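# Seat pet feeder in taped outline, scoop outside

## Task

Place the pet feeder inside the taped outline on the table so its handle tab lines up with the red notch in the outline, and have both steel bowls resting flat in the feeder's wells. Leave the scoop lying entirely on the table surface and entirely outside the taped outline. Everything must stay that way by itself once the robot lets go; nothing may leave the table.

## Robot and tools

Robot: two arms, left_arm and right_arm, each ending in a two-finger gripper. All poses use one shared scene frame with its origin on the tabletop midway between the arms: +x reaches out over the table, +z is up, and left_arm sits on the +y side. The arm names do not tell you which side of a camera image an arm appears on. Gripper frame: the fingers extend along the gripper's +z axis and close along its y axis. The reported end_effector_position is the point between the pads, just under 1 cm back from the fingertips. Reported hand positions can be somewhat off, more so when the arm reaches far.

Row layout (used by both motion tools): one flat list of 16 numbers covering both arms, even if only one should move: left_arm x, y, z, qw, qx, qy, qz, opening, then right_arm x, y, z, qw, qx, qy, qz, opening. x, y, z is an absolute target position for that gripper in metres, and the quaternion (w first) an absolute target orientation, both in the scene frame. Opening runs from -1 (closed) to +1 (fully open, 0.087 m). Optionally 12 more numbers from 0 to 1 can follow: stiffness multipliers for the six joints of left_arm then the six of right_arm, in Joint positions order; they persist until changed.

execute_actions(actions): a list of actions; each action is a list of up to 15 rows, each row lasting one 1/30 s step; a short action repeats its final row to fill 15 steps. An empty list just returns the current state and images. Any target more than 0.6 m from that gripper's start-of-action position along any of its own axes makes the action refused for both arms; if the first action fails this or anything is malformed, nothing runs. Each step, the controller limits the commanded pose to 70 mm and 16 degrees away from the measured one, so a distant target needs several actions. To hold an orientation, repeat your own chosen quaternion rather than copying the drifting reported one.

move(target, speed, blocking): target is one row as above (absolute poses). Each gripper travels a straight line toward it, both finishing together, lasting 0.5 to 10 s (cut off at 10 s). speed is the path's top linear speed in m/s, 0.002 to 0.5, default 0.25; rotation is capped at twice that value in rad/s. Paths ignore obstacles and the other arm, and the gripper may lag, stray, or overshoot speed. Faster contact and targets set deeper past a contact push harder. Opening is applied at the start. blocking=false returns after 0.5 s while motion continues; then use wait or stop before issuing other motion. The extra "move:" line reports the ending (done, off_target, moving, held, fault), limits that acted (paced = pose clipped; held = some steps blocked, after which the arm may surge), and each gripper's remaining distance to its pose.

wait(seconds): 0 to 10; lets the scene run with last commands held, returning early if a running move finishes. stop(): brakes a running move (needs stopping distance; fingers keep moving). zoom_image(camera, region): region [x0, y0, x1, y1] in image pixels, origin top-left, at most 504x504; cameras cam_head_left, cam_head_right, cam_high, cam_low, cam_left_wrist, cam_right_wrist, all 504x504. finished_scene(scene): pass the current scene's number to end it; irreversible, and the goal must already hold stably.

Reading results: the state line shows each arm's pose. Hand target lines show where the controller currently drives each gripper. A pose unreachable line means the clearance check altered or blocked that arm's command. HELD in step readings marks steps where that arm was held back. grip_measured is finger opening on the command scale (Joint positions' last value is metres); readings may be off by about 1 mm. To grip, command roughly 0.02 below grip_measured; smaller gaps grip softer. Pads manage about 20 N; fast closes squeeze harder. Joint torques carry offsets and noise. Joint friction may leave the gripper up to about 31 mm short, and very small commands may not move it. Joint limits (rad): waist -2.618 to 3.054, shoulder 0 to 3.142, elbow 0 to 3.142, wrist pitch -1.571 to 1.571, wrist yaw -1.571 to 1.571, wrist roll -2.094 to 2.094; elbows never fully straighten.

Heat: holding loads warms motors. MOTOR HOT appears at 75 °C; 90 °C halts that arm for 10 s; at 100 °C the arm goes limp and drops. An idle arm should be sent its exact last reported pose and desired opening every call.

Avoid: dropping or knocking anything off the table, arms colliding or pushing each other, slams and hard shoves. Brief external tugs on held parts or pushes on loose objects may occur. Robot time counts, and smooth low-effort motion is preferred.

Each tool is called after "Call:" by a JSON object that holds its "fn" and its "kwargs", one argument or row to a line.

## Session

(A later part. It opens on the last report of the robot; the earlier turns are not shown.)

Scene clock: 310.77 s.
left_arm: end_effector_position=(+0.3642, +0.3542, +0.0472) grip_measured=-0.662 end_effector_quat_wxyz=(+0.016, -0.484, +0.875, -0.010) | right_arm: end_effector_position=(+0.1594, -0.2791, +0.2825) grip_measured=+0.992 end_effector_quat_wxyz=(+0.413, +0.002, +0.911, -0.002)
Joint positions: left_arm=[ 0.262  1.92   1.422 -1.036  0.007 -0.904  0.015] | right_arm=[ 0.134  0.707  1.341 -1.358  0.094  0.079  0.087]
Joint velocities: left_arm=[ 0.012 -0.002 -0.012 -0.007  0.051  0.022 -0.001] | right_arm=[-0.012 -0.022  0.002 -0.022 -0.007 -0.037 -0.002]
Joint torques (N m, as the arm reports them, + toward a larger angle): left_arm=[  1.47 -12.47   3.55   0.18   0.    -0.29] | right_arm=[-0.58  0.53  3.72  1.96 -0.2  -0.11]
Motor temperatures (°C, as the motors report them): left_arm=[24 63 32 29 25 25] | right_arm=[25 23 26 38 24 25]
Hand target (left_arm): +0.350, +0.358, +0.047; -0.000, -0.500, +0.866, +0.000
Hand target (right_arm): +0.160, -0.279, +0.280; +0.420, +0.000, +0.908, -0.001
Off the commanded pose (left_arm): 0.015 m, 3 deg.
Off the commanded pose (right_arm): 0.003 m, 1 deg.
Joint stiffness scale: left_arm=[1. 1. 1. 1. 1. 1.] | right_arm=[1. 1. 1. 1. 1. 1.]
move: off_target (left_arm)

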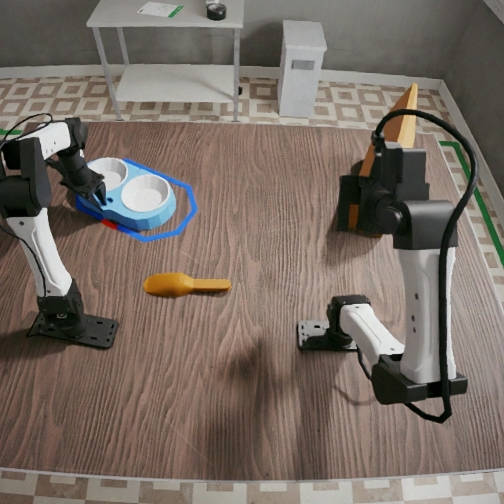

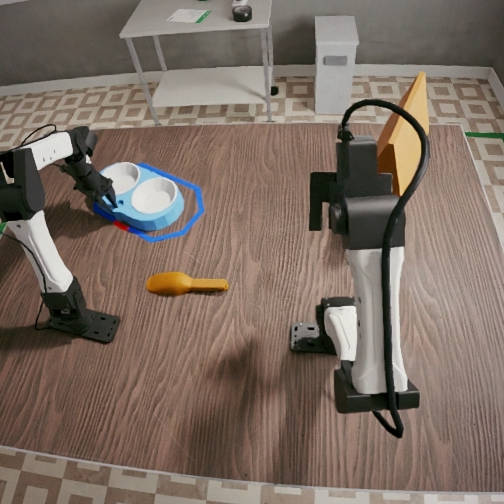

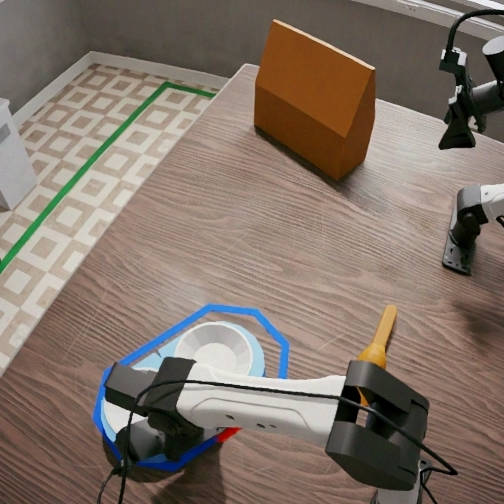

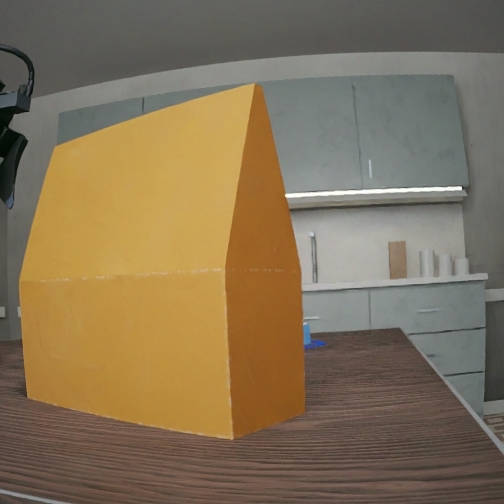

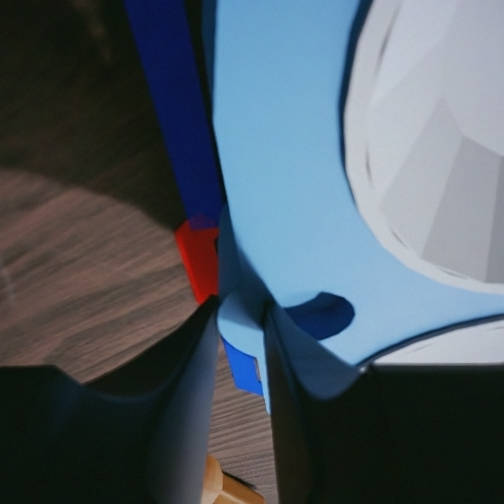

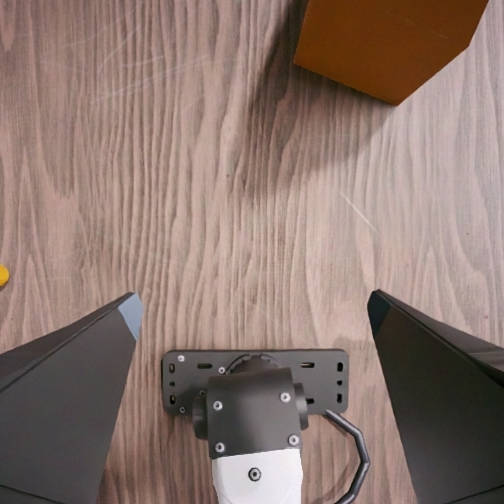

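Call:
{"fn": "move", "kwargs": {
  "target": [0.358,0.322,0.047,0,-0.56,0.829,0,-0.68,0.16,-0.279,0.28,0.42,0,0.907,0,1],
  "speed": 0.06
}}

Call:
{"fn": "move", "kwargs": {
  "target": [0.36,0.33,0.047,0,-0.56,0.829,0,-0.25,0.16,-0.279,0.28,0.42,0,0.907,0,1]
}}

Call:
{"fn": "move", "kwargs": {
  "target": [0.36,0.33,0.12,0,-0.56,0.829,0,-0.25,0.16,-0.279,0.28,0.42,0,0.907,0,1],
  "speed": 0.15
}}

Call:
{"fn": "move", "kwargs": {
  "target": [0.42,0.30,0.33,0.383,0,0.924,0,1,0.16,-0.279,0.28,0.42,0,0.907,0,1],
  "speed": 0.4
}}

Scene clock: 322.07 s.
left_arm: end_effector_position=(+0.3721, +0.3273, +0.0472) grip_measured=-0.662 end_effector_quat_wxyz=(+0.018, -0.554, +0.832, -0.008) | right_arm: end_effector_position=(+0.1594, -0.2791, +0.2825) grip_measured=+0.992 end_effector_quat_wxyz=(+0.413, +0.002, +0.911, -0.002)
Joint positions: left_arm=[ 0.19   1.92   1.422 -1.035 -0.005 -1.14   0.015] | right_arm=[ 0.134  0.707  1.341 -1.358  0.094  0.079  0.087]
Joint velocities: left_arm=[-0.017  0.002 -0.037  0.007  0.007  0.007 -0.001] | right_arm=[ 0.002 -0.012 -0.002  0.066 -0.051  0.066 -0.   ]
Joint torques (N m, as the arm reports them, + toward a larger angle): left_arm=[ -0.46 -12.28   3.95   0.11   0.1   -0.28] | right_arm=[-0.93  0.63  3.49  1.92 -0.25 -0.16]
Motor temperatures (°C, as the motors report them): left_arm=[24 60 32 29 25 25] | right_arm=[25 23 26 39 24 25]
Hand target (left_arm): +0.359, +0.322, +0.047; +0.000, -0.560, +0.829, +0.001
Hand target (right_arm): +0.160, -0.279, +0.280; +0.420, +0.000, +0.908, -0.001
Off the commanded pose (left_arm): 0.015 m, 2 deg.
Off the commanded pose (right_arm): 0.003 m, 1 deg.
Joint stiffness scale: left_arm=[1. 1. 1. 1. 1. 1.] | right_arm=[1. 1. 1. 1. 1. 1.]
move: off_target (left_arm)

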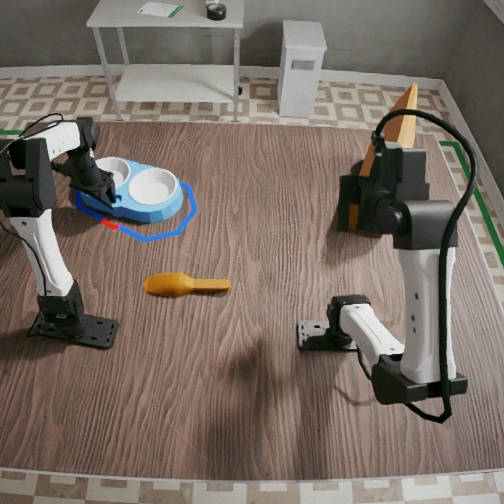

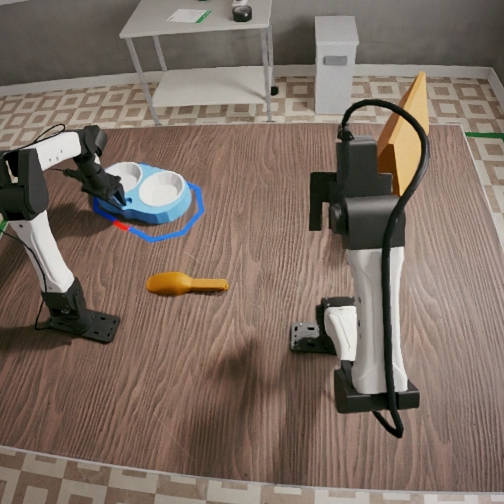

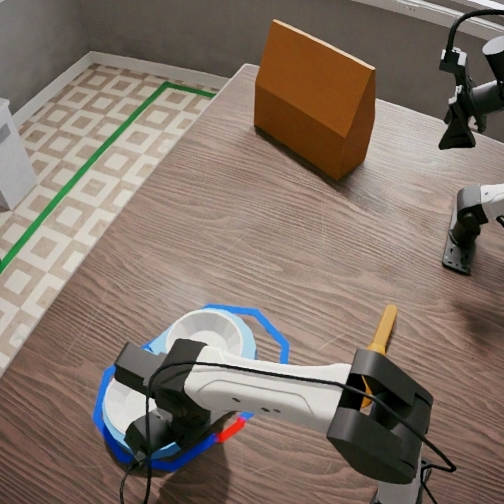

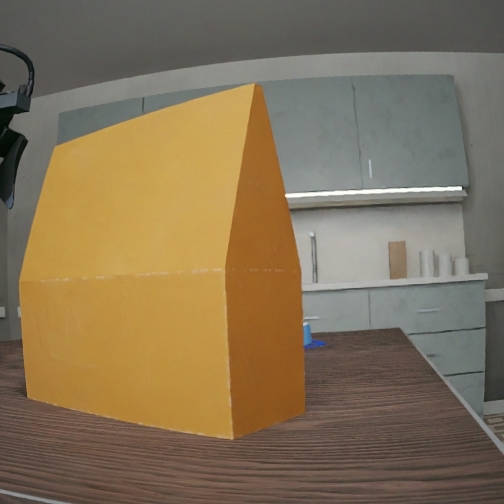

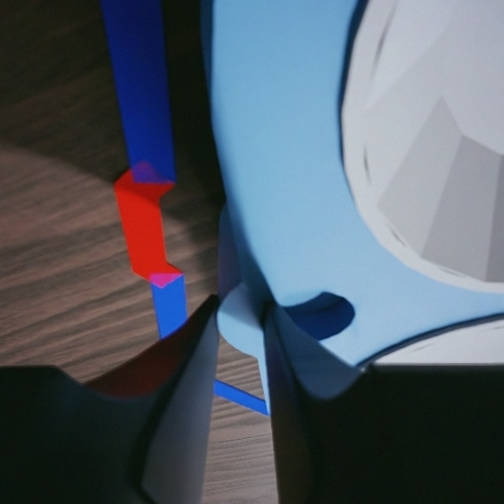

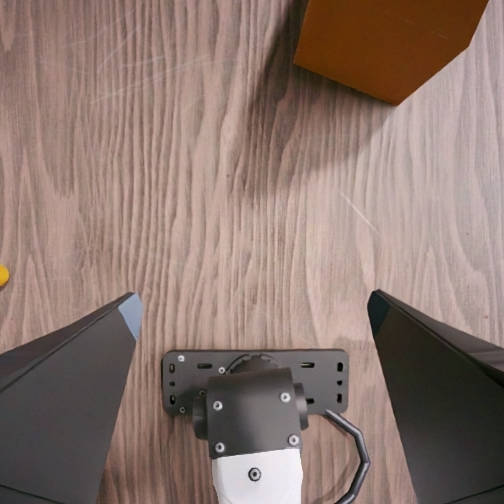

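Scene clock: 322.77 s.
left_arm: end_effector_position=(+0.3687, +0.3267, +0.0474) grip_measured=-0.250 end_effector_quat_wxyz=(+0.011, -0.554, +0.832, -0.005) | right_arm: end_effector_position=(+0.1594, -0.2791, +0.2825) grip_measured=+0.992 end_effector_quat_wxyz=(+0.413, +0.002, +0.911, -0.002)
Joint positions: left_arm=[ 0.19   1.92   1.422 -1.049 -0.003 -1.14   0.033] | right_arm=[ 0.134  0.707  1.341 -1.358  0.094  0.079  0.087]
Joint velocities: left_arm=[-0.012  0.012  0.012 -0.051 -0.037  0.066  0.   ] | right_arm=[-0.007 -0.002  0.012 -0.051 -0.037  0.007 -0.002]
Joint torques (N m, as the arm reports them, + toward a larger angle): left_arm=[  1.21 -11.51   4.47   0.23   0.09  -0.1 ] | right_arm=[-0.88  0.85  3.51  1.91 -0.19 -0.14]
Motor temperatures (°C, as the motors report them): left_arm=[24 60 32 29 25 25] | right_arm=[25 23 26 39 24 25]
Hand target (left_arm): +0.360, +0.330, +0.047; -0.000, -0.560, +0.829, -0.000
Hand target (right_arm): +0.160, -0.279, +0.280; +0.420, +0.000, +0.908, -0.001
Off the commanded pose (left_arm): 0.009 m, 2 deg.
Off the commanded pose (right_arm): 0.003 m, 1 deg.
Joint stiffness scale: left_arm=[1. 1. 1. 1. 1. 1.] | right_arm=[1. 1. 1. 1. 1. 1.]
move: done

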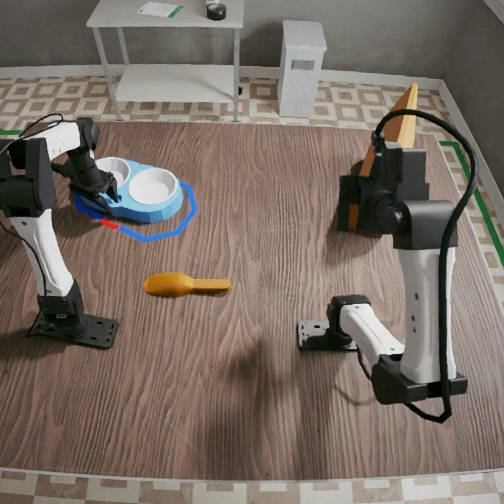

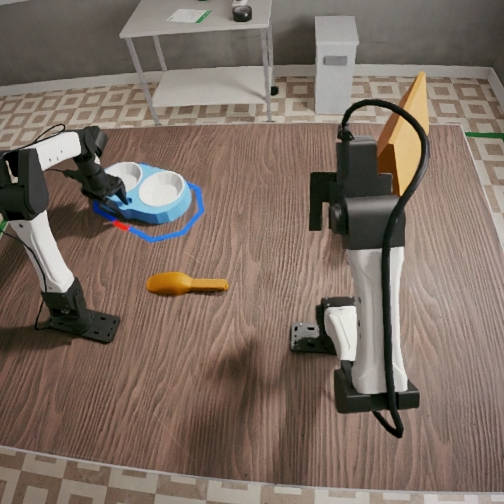

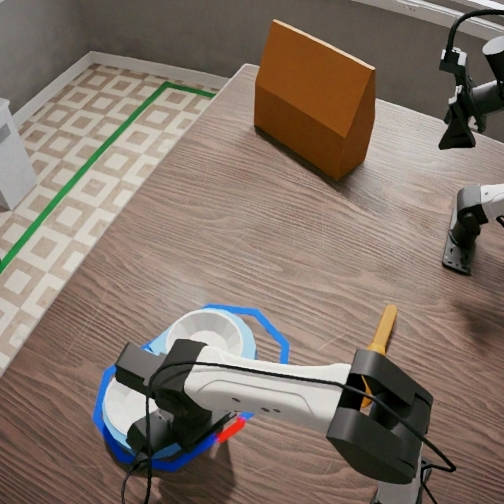

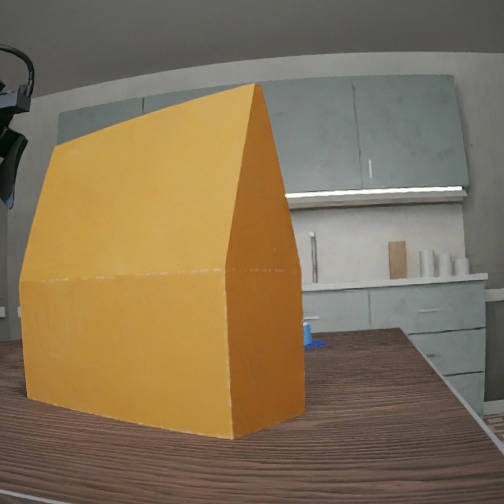

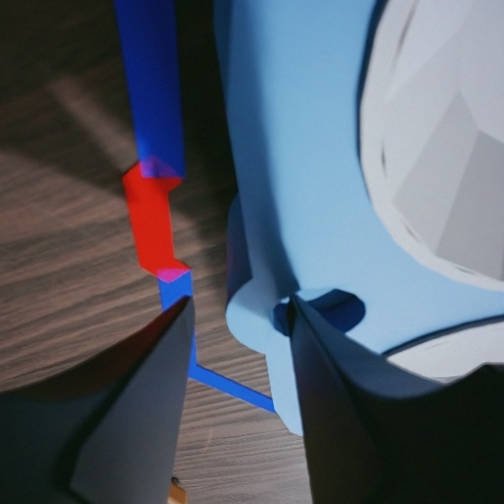

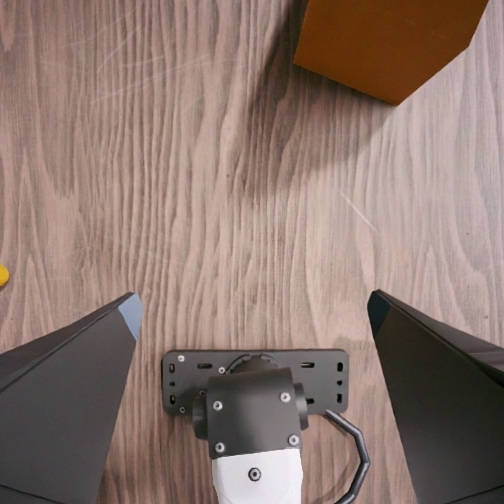

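Scene clock: 323.90 s.
left_arm: end_effector_position=(+0.3583, +0.3263, +0.1103) grip_measured=-0.250 end_effector_quat_wxyz=(-0.006, -0.554, +0.832, +0.005) | right_arm: end_effector_position=(+0.1594, -0.2791, +0.2825) grip_measured=+0.992 end_effector_quat_wxyz=(+0.413, +0.002, +0.911, -0.002)
Joint positions: left_arm=[ 0.19   1.885  1.626 -1.327 -0.003 -1.14   0.033] | right_arm=[ 0.134  0.707  1.341 -1.358  0.094  0.079  0.087]
Joint velocities: left_arm=[-0.032  0.002  0.012 -0.022 -0.022 -0.037 -0.001] | right_arm=[-0.002 -0.012 -0.012 -0.007 -0.037 -0.095 -0.001]
Joint torques (N m, as the arm reports them, + toward a larger angle): left_arm=[  1.34 -11.58   7.44   0.15   0.06  -0.09] | right_arm=[-0.87  0.6   3.57  1.93 -0.18 -0.21]
Motor temperatures (°C, as the motors report them): left_arm=[24 60 32 28 25 25] | right_arm=[25 23 26 39 24 25]
Hand target (left_arm): +0.360, +0.330, +0.120; -0.000, -0.560, +0.829, +0.000
Hand target (right_arm): +0.160, -0.279, +0.280; +0.420, +0.000, +0.908, -0.001
Off the commanded pose (left_arm): 0.010 m, 1 deg.
Off the commanded pose (right_arm): 0.003 m, 1 deg.
Joint stiffness scale: left_arm=[1. 1. 1. 1. 1. 1.] | right_arm=[1. 1. 1. 1. 1. 1.]
move: done

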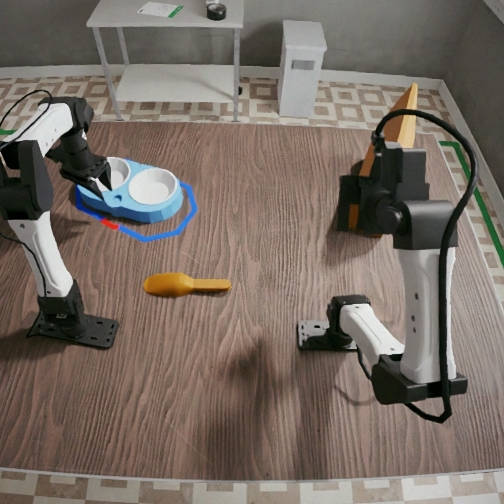

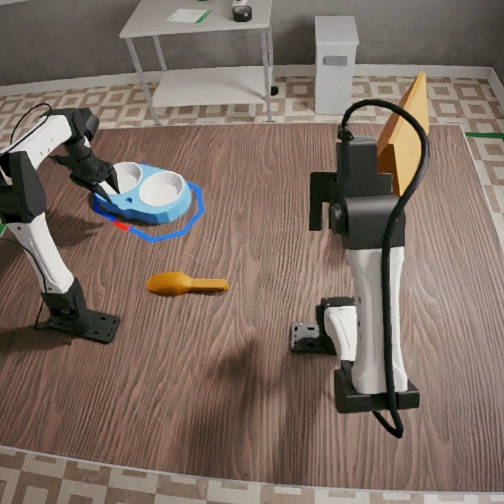

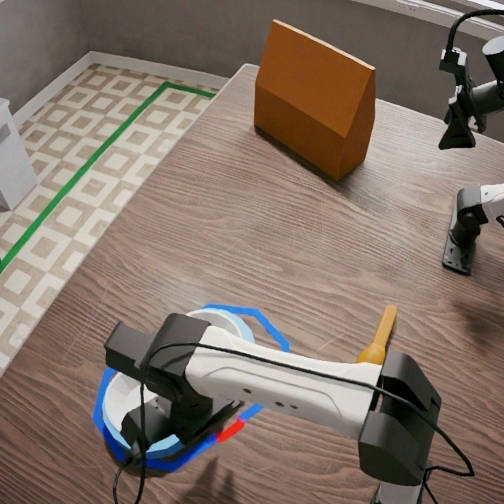

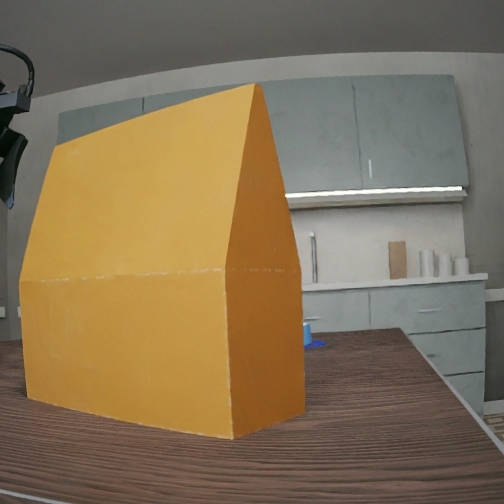

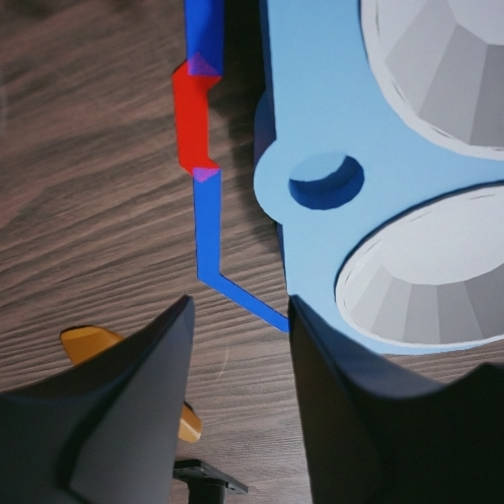

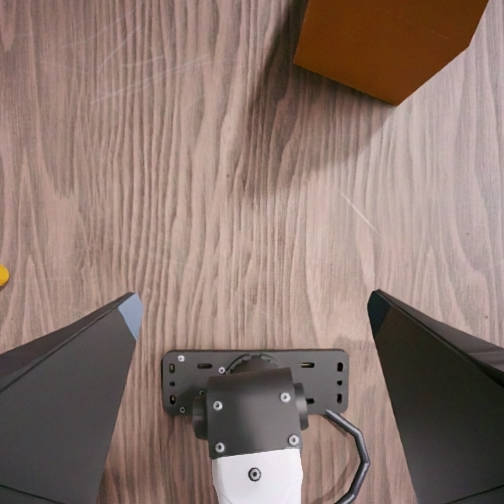

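Scene clock: 326.33 s.
left_arm: end_effector_position=(+0.4183, +0.3046, +0.3120) grip_measured=+0.999 end_effector_quat_wxyz=(+0.358, -0.005, +0.934, +0.007) | right_arm: end_effector_position=(+0.1594, -0.2791, +0.2825) grip_measured=+0.992 end_effector_quat_wxyz=(+0.413, +0.002, +0.911, -0.002)
Joint positions: left_arm=[-0.007  1.726  2.13  -1.252 -0.124 -0.124  0.087] | right_arm=[ 0.134  0.707  1.341 -1.358  0.094  0.079  0.087]
Joint velocities: left_arm=[ 0.017 -0.022  0.007 -0.037  0.007 -0.007  0.001] | right_arm=[-0.002 -0.007 -0.002 -0.066 -0.037  0.081  0.001]
Joint torques (N m, as the arm reports them, + toward a larger angle): left_arm=[  0.09 -10.08   7.48   2.01   0.09   0.04] | right_arm=[-0.62  0.56  3.39  2.   -0.2  -0.2 ]
Motor temperatures (°C, as the motors report them): left_arm=[24 59 33 29 25 25] | right_arm=[25 23 26 39 24 25]
Hand target (left_arm): +0.420, +0.302, +0.328; +0.383, +0.001, +0.924, +0.000
Hand target (right_arm): +0.160, -0.279, +0.280; +0.420, +0.000, +0.908, -0.001
Off the commanded pose (left_arm): 0.019 m, 3 deg.
Off the commanded pose (right_arm): 0.003 m, 1 deg.
Joint stiffness scale: left_arm=[1. 1. 1. 1. 1. 1.] | right_arm=[1. 1. 1. 1. 1. 1.]
move: off_target (left_arm)

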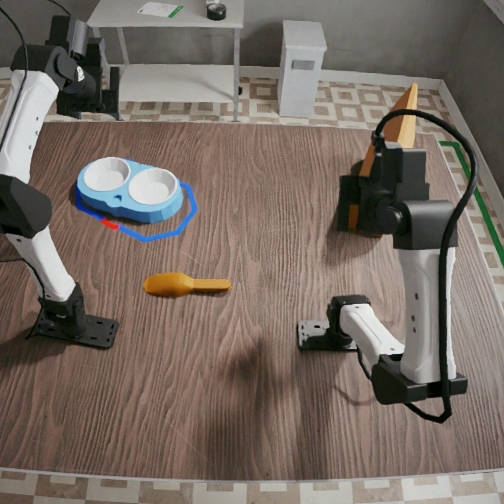

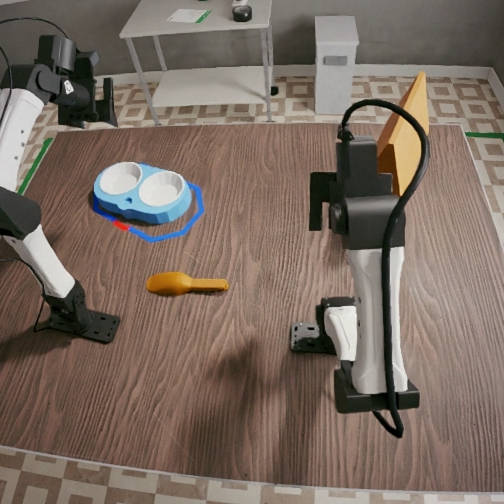

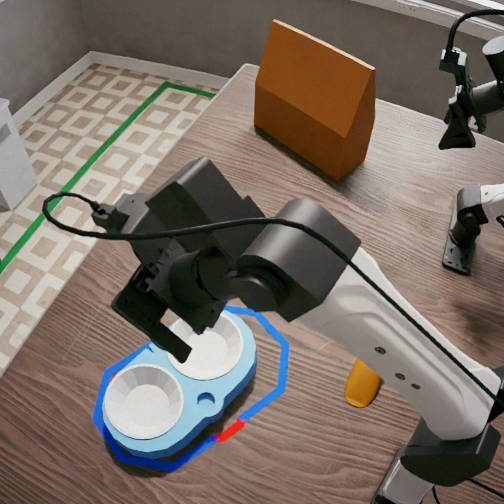

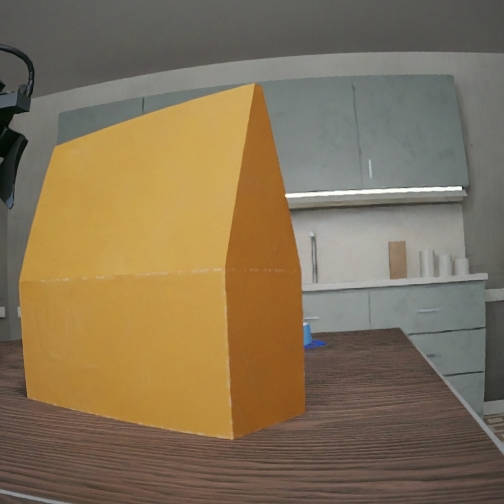

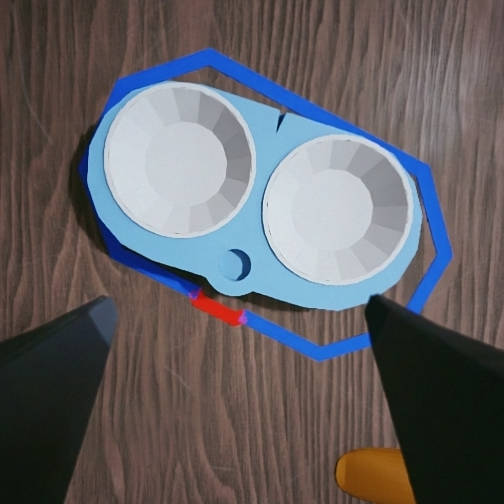

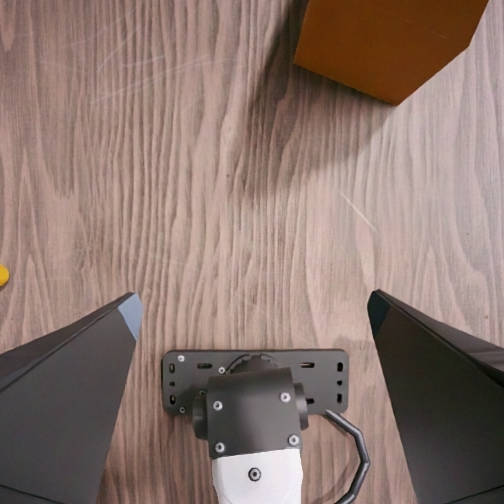

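Call:
{"fn": "move", "kwargs": {
  "target": [0.366,0.328,0.085,0,-0.56,0.829,0,-0.2,0.16,-0.279,0.28,0.42,0,0.907,0,1],
  "speed": 0.35
}}

Call:
{"fn": "move", "kwargs": {
  "target": [0.366,0.328,0.055,0,-0.56,0.829,0,-0.2,0.16,-0.279,0.28,0.42,0,0.907,0,1],
  "speed": 0.06
}}

Scene clock: 343.60 s.
left_arm: end_effector_position=(+0.3662, +0.3255, +0.0968) grip_measured=-0.200 end_effector_quat_wxyz=(+0.008, -0.554, +0.833, -0.002) | right_arm: end_effector_position=(+0.1594, -0.2791, +0.2825) grip_measured=+0.992 end_effector_quat_wxyz=(+0.413, +0.002, +0.911, -0.002)
Joint positions: left_arm=[ 0.186  1.886  1.576 -1.244 -0.005 -1.142  0.035] | right_arm=[ 0.134  0.707  1.341 -1.358  0.094  0.079  0.087]
Joint velocities: left_arm=[ 0.012  0.007 -0.002 -0.037  0.037 -0.051  0.001] | right_arm=[ 0.002  0.002 -0.002 -0.066  0.066  0.022  0.001]
Joint torques (N m, as the arm reports them, + toward a larger angle): left_arm=[ 0.81 -9.32  4.14  0.59  0.07 -0.18] | right_arm=[-0.58  0.54  3.66  1.9  -0.2  -0.19]
Motor temperatures (°C, as the motors report them): left_arm=[24 54 35 31 25 25] | right_arm=[25 23 26 39 24 25]
Hand target (left_arm): +0.365, +0.326, +0.087; -0.000, -0.561, +0.828, -0.001
Hand target (right_arm): +0.160, -0.279, +0.280; +0.420, +0.000, +0.908, -0.001
Off the commanded pose (left_arm): 0.012 m, 1 deg.
Off the commanded pose (right_arm): 0.003 m, 1 deg.
Joint stiffness scale: left_arm=[1. 1. 1. 1. 1. 1.] | right_arm=[1. 1. 1. 1. 1. 1.]
move: off_target (left_arm)

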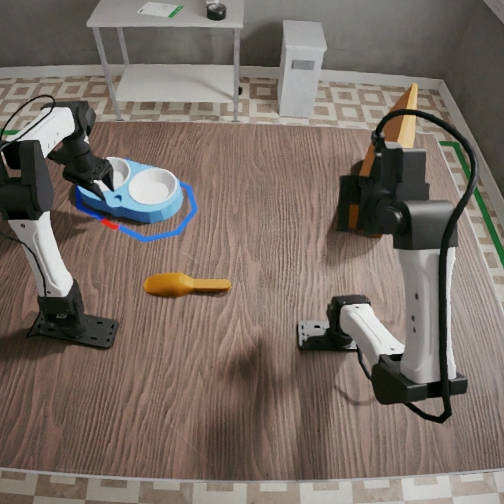

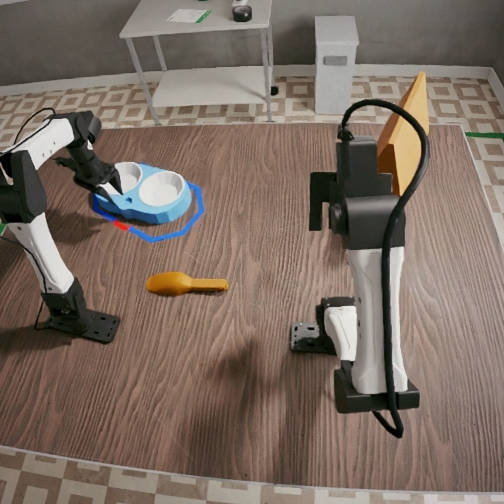

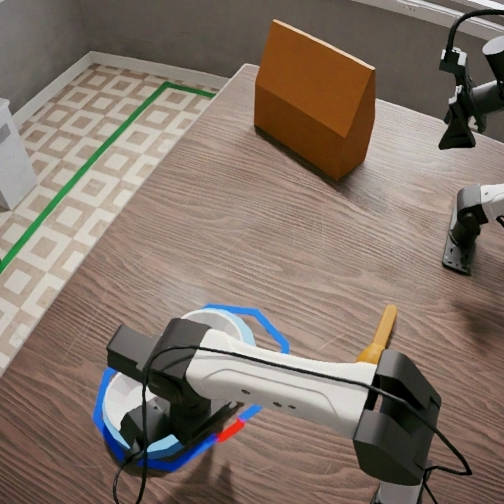

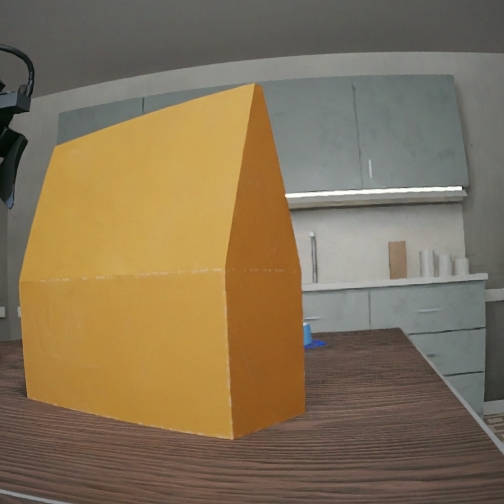

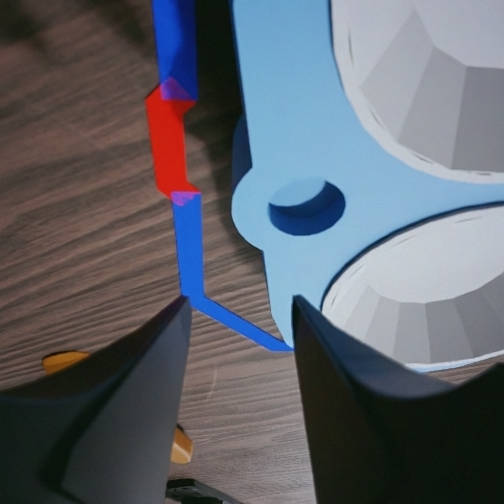

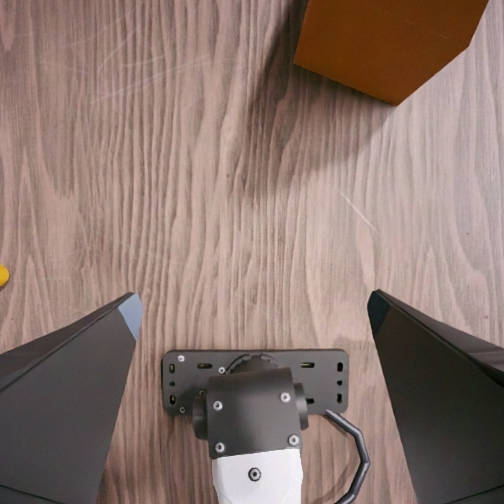

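Scene clock: 344.77 s.
left_arm: end_effector_position=(+0.3681, +0.3256, +0.0670) grip_measured=-0.200 end_effector_quat_wxyz=(+0.011, -0.554, +0.833, -0.004) | right_arm: end_effector_position=(+0.1594, -0.2791, +0.2825) grip_measured=+0.992 end_effector_quat_wxyz=(+0.413, +0.002, +0.911, -0.002)
Joint positions: left_arm=[ 0.186  1.903  1.479 -1.125 -0.005 -1.142  0.035] | right_arm=[ 0.134  0.707  1.341 -1.358  0.094  0.079  0.087]
Joint velocities: left_arm=[ 0.002  0.002  0.017 -0.081  0.037 -0.051 -0.   ] | right_arm=[ 0.022  0.002 -0.022 -0.037  0.051  0.007 -0.001]
Joint torques (N m, as the arm reports them, + toward a larger angle): left_arm=[ 1.07 -9.05  4.01  0.64  0.07 -0.12] | right_arm=[-0.72  0.87  3.59  1.95 -0.23 -0.19]
Motor temperatures (°C, as the motors report them): left_arm=[24 54 35 31 25 25] | right_arm=[25 23 26 39 24 25]
Hand target (left_arm): +0.366, +0.328, +0.055; -0.000, -0.560, +0.829, +0.000
Hand target (right_arm): +0.160, -0.279, +0.280; +0.420, +0.000, +0.908, -0.001
Off the commanded pose (left_arm): 0.012 m, 2 deg.
Off the commanded pose (right_arm): 0.003 m, 1 deg.
Joint stiffness scale: left_arm=[1. 1. 1. 1. 1. 1.] | right_arm=[1. 1. 1. 1. 1. 1.]
move: off_target (left_arm)

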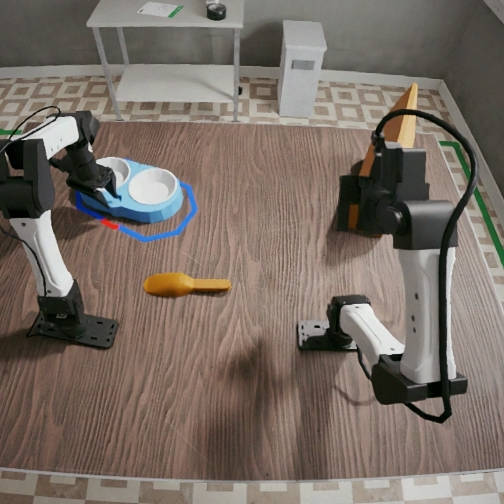

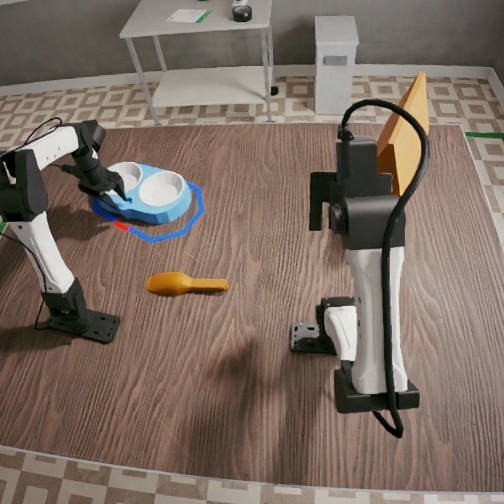

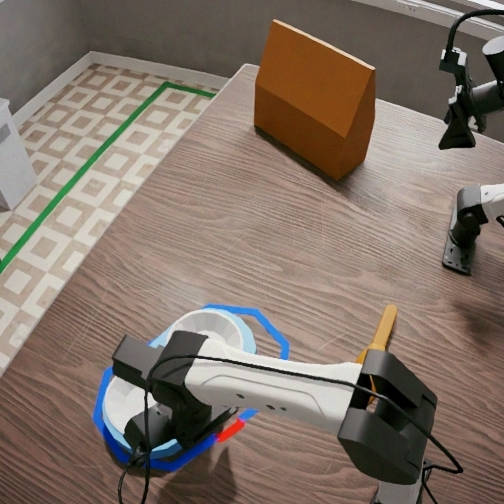

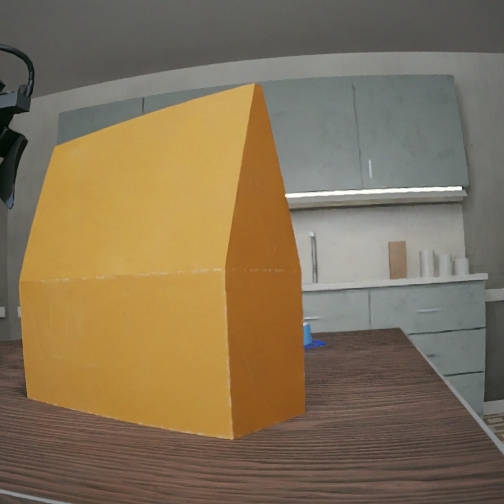

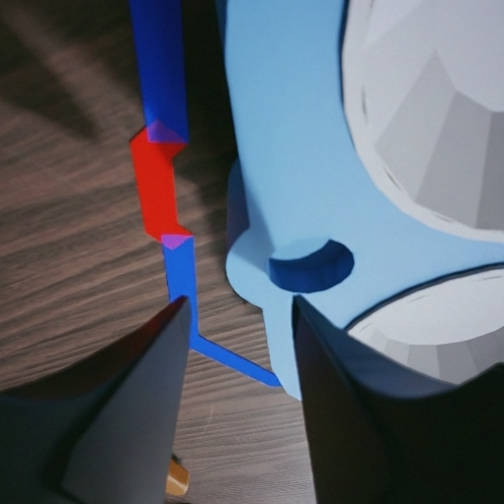

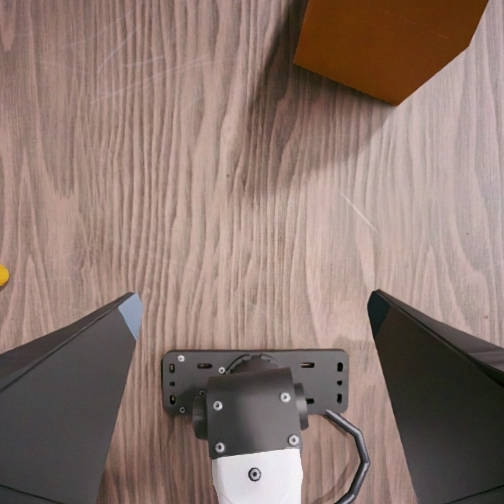

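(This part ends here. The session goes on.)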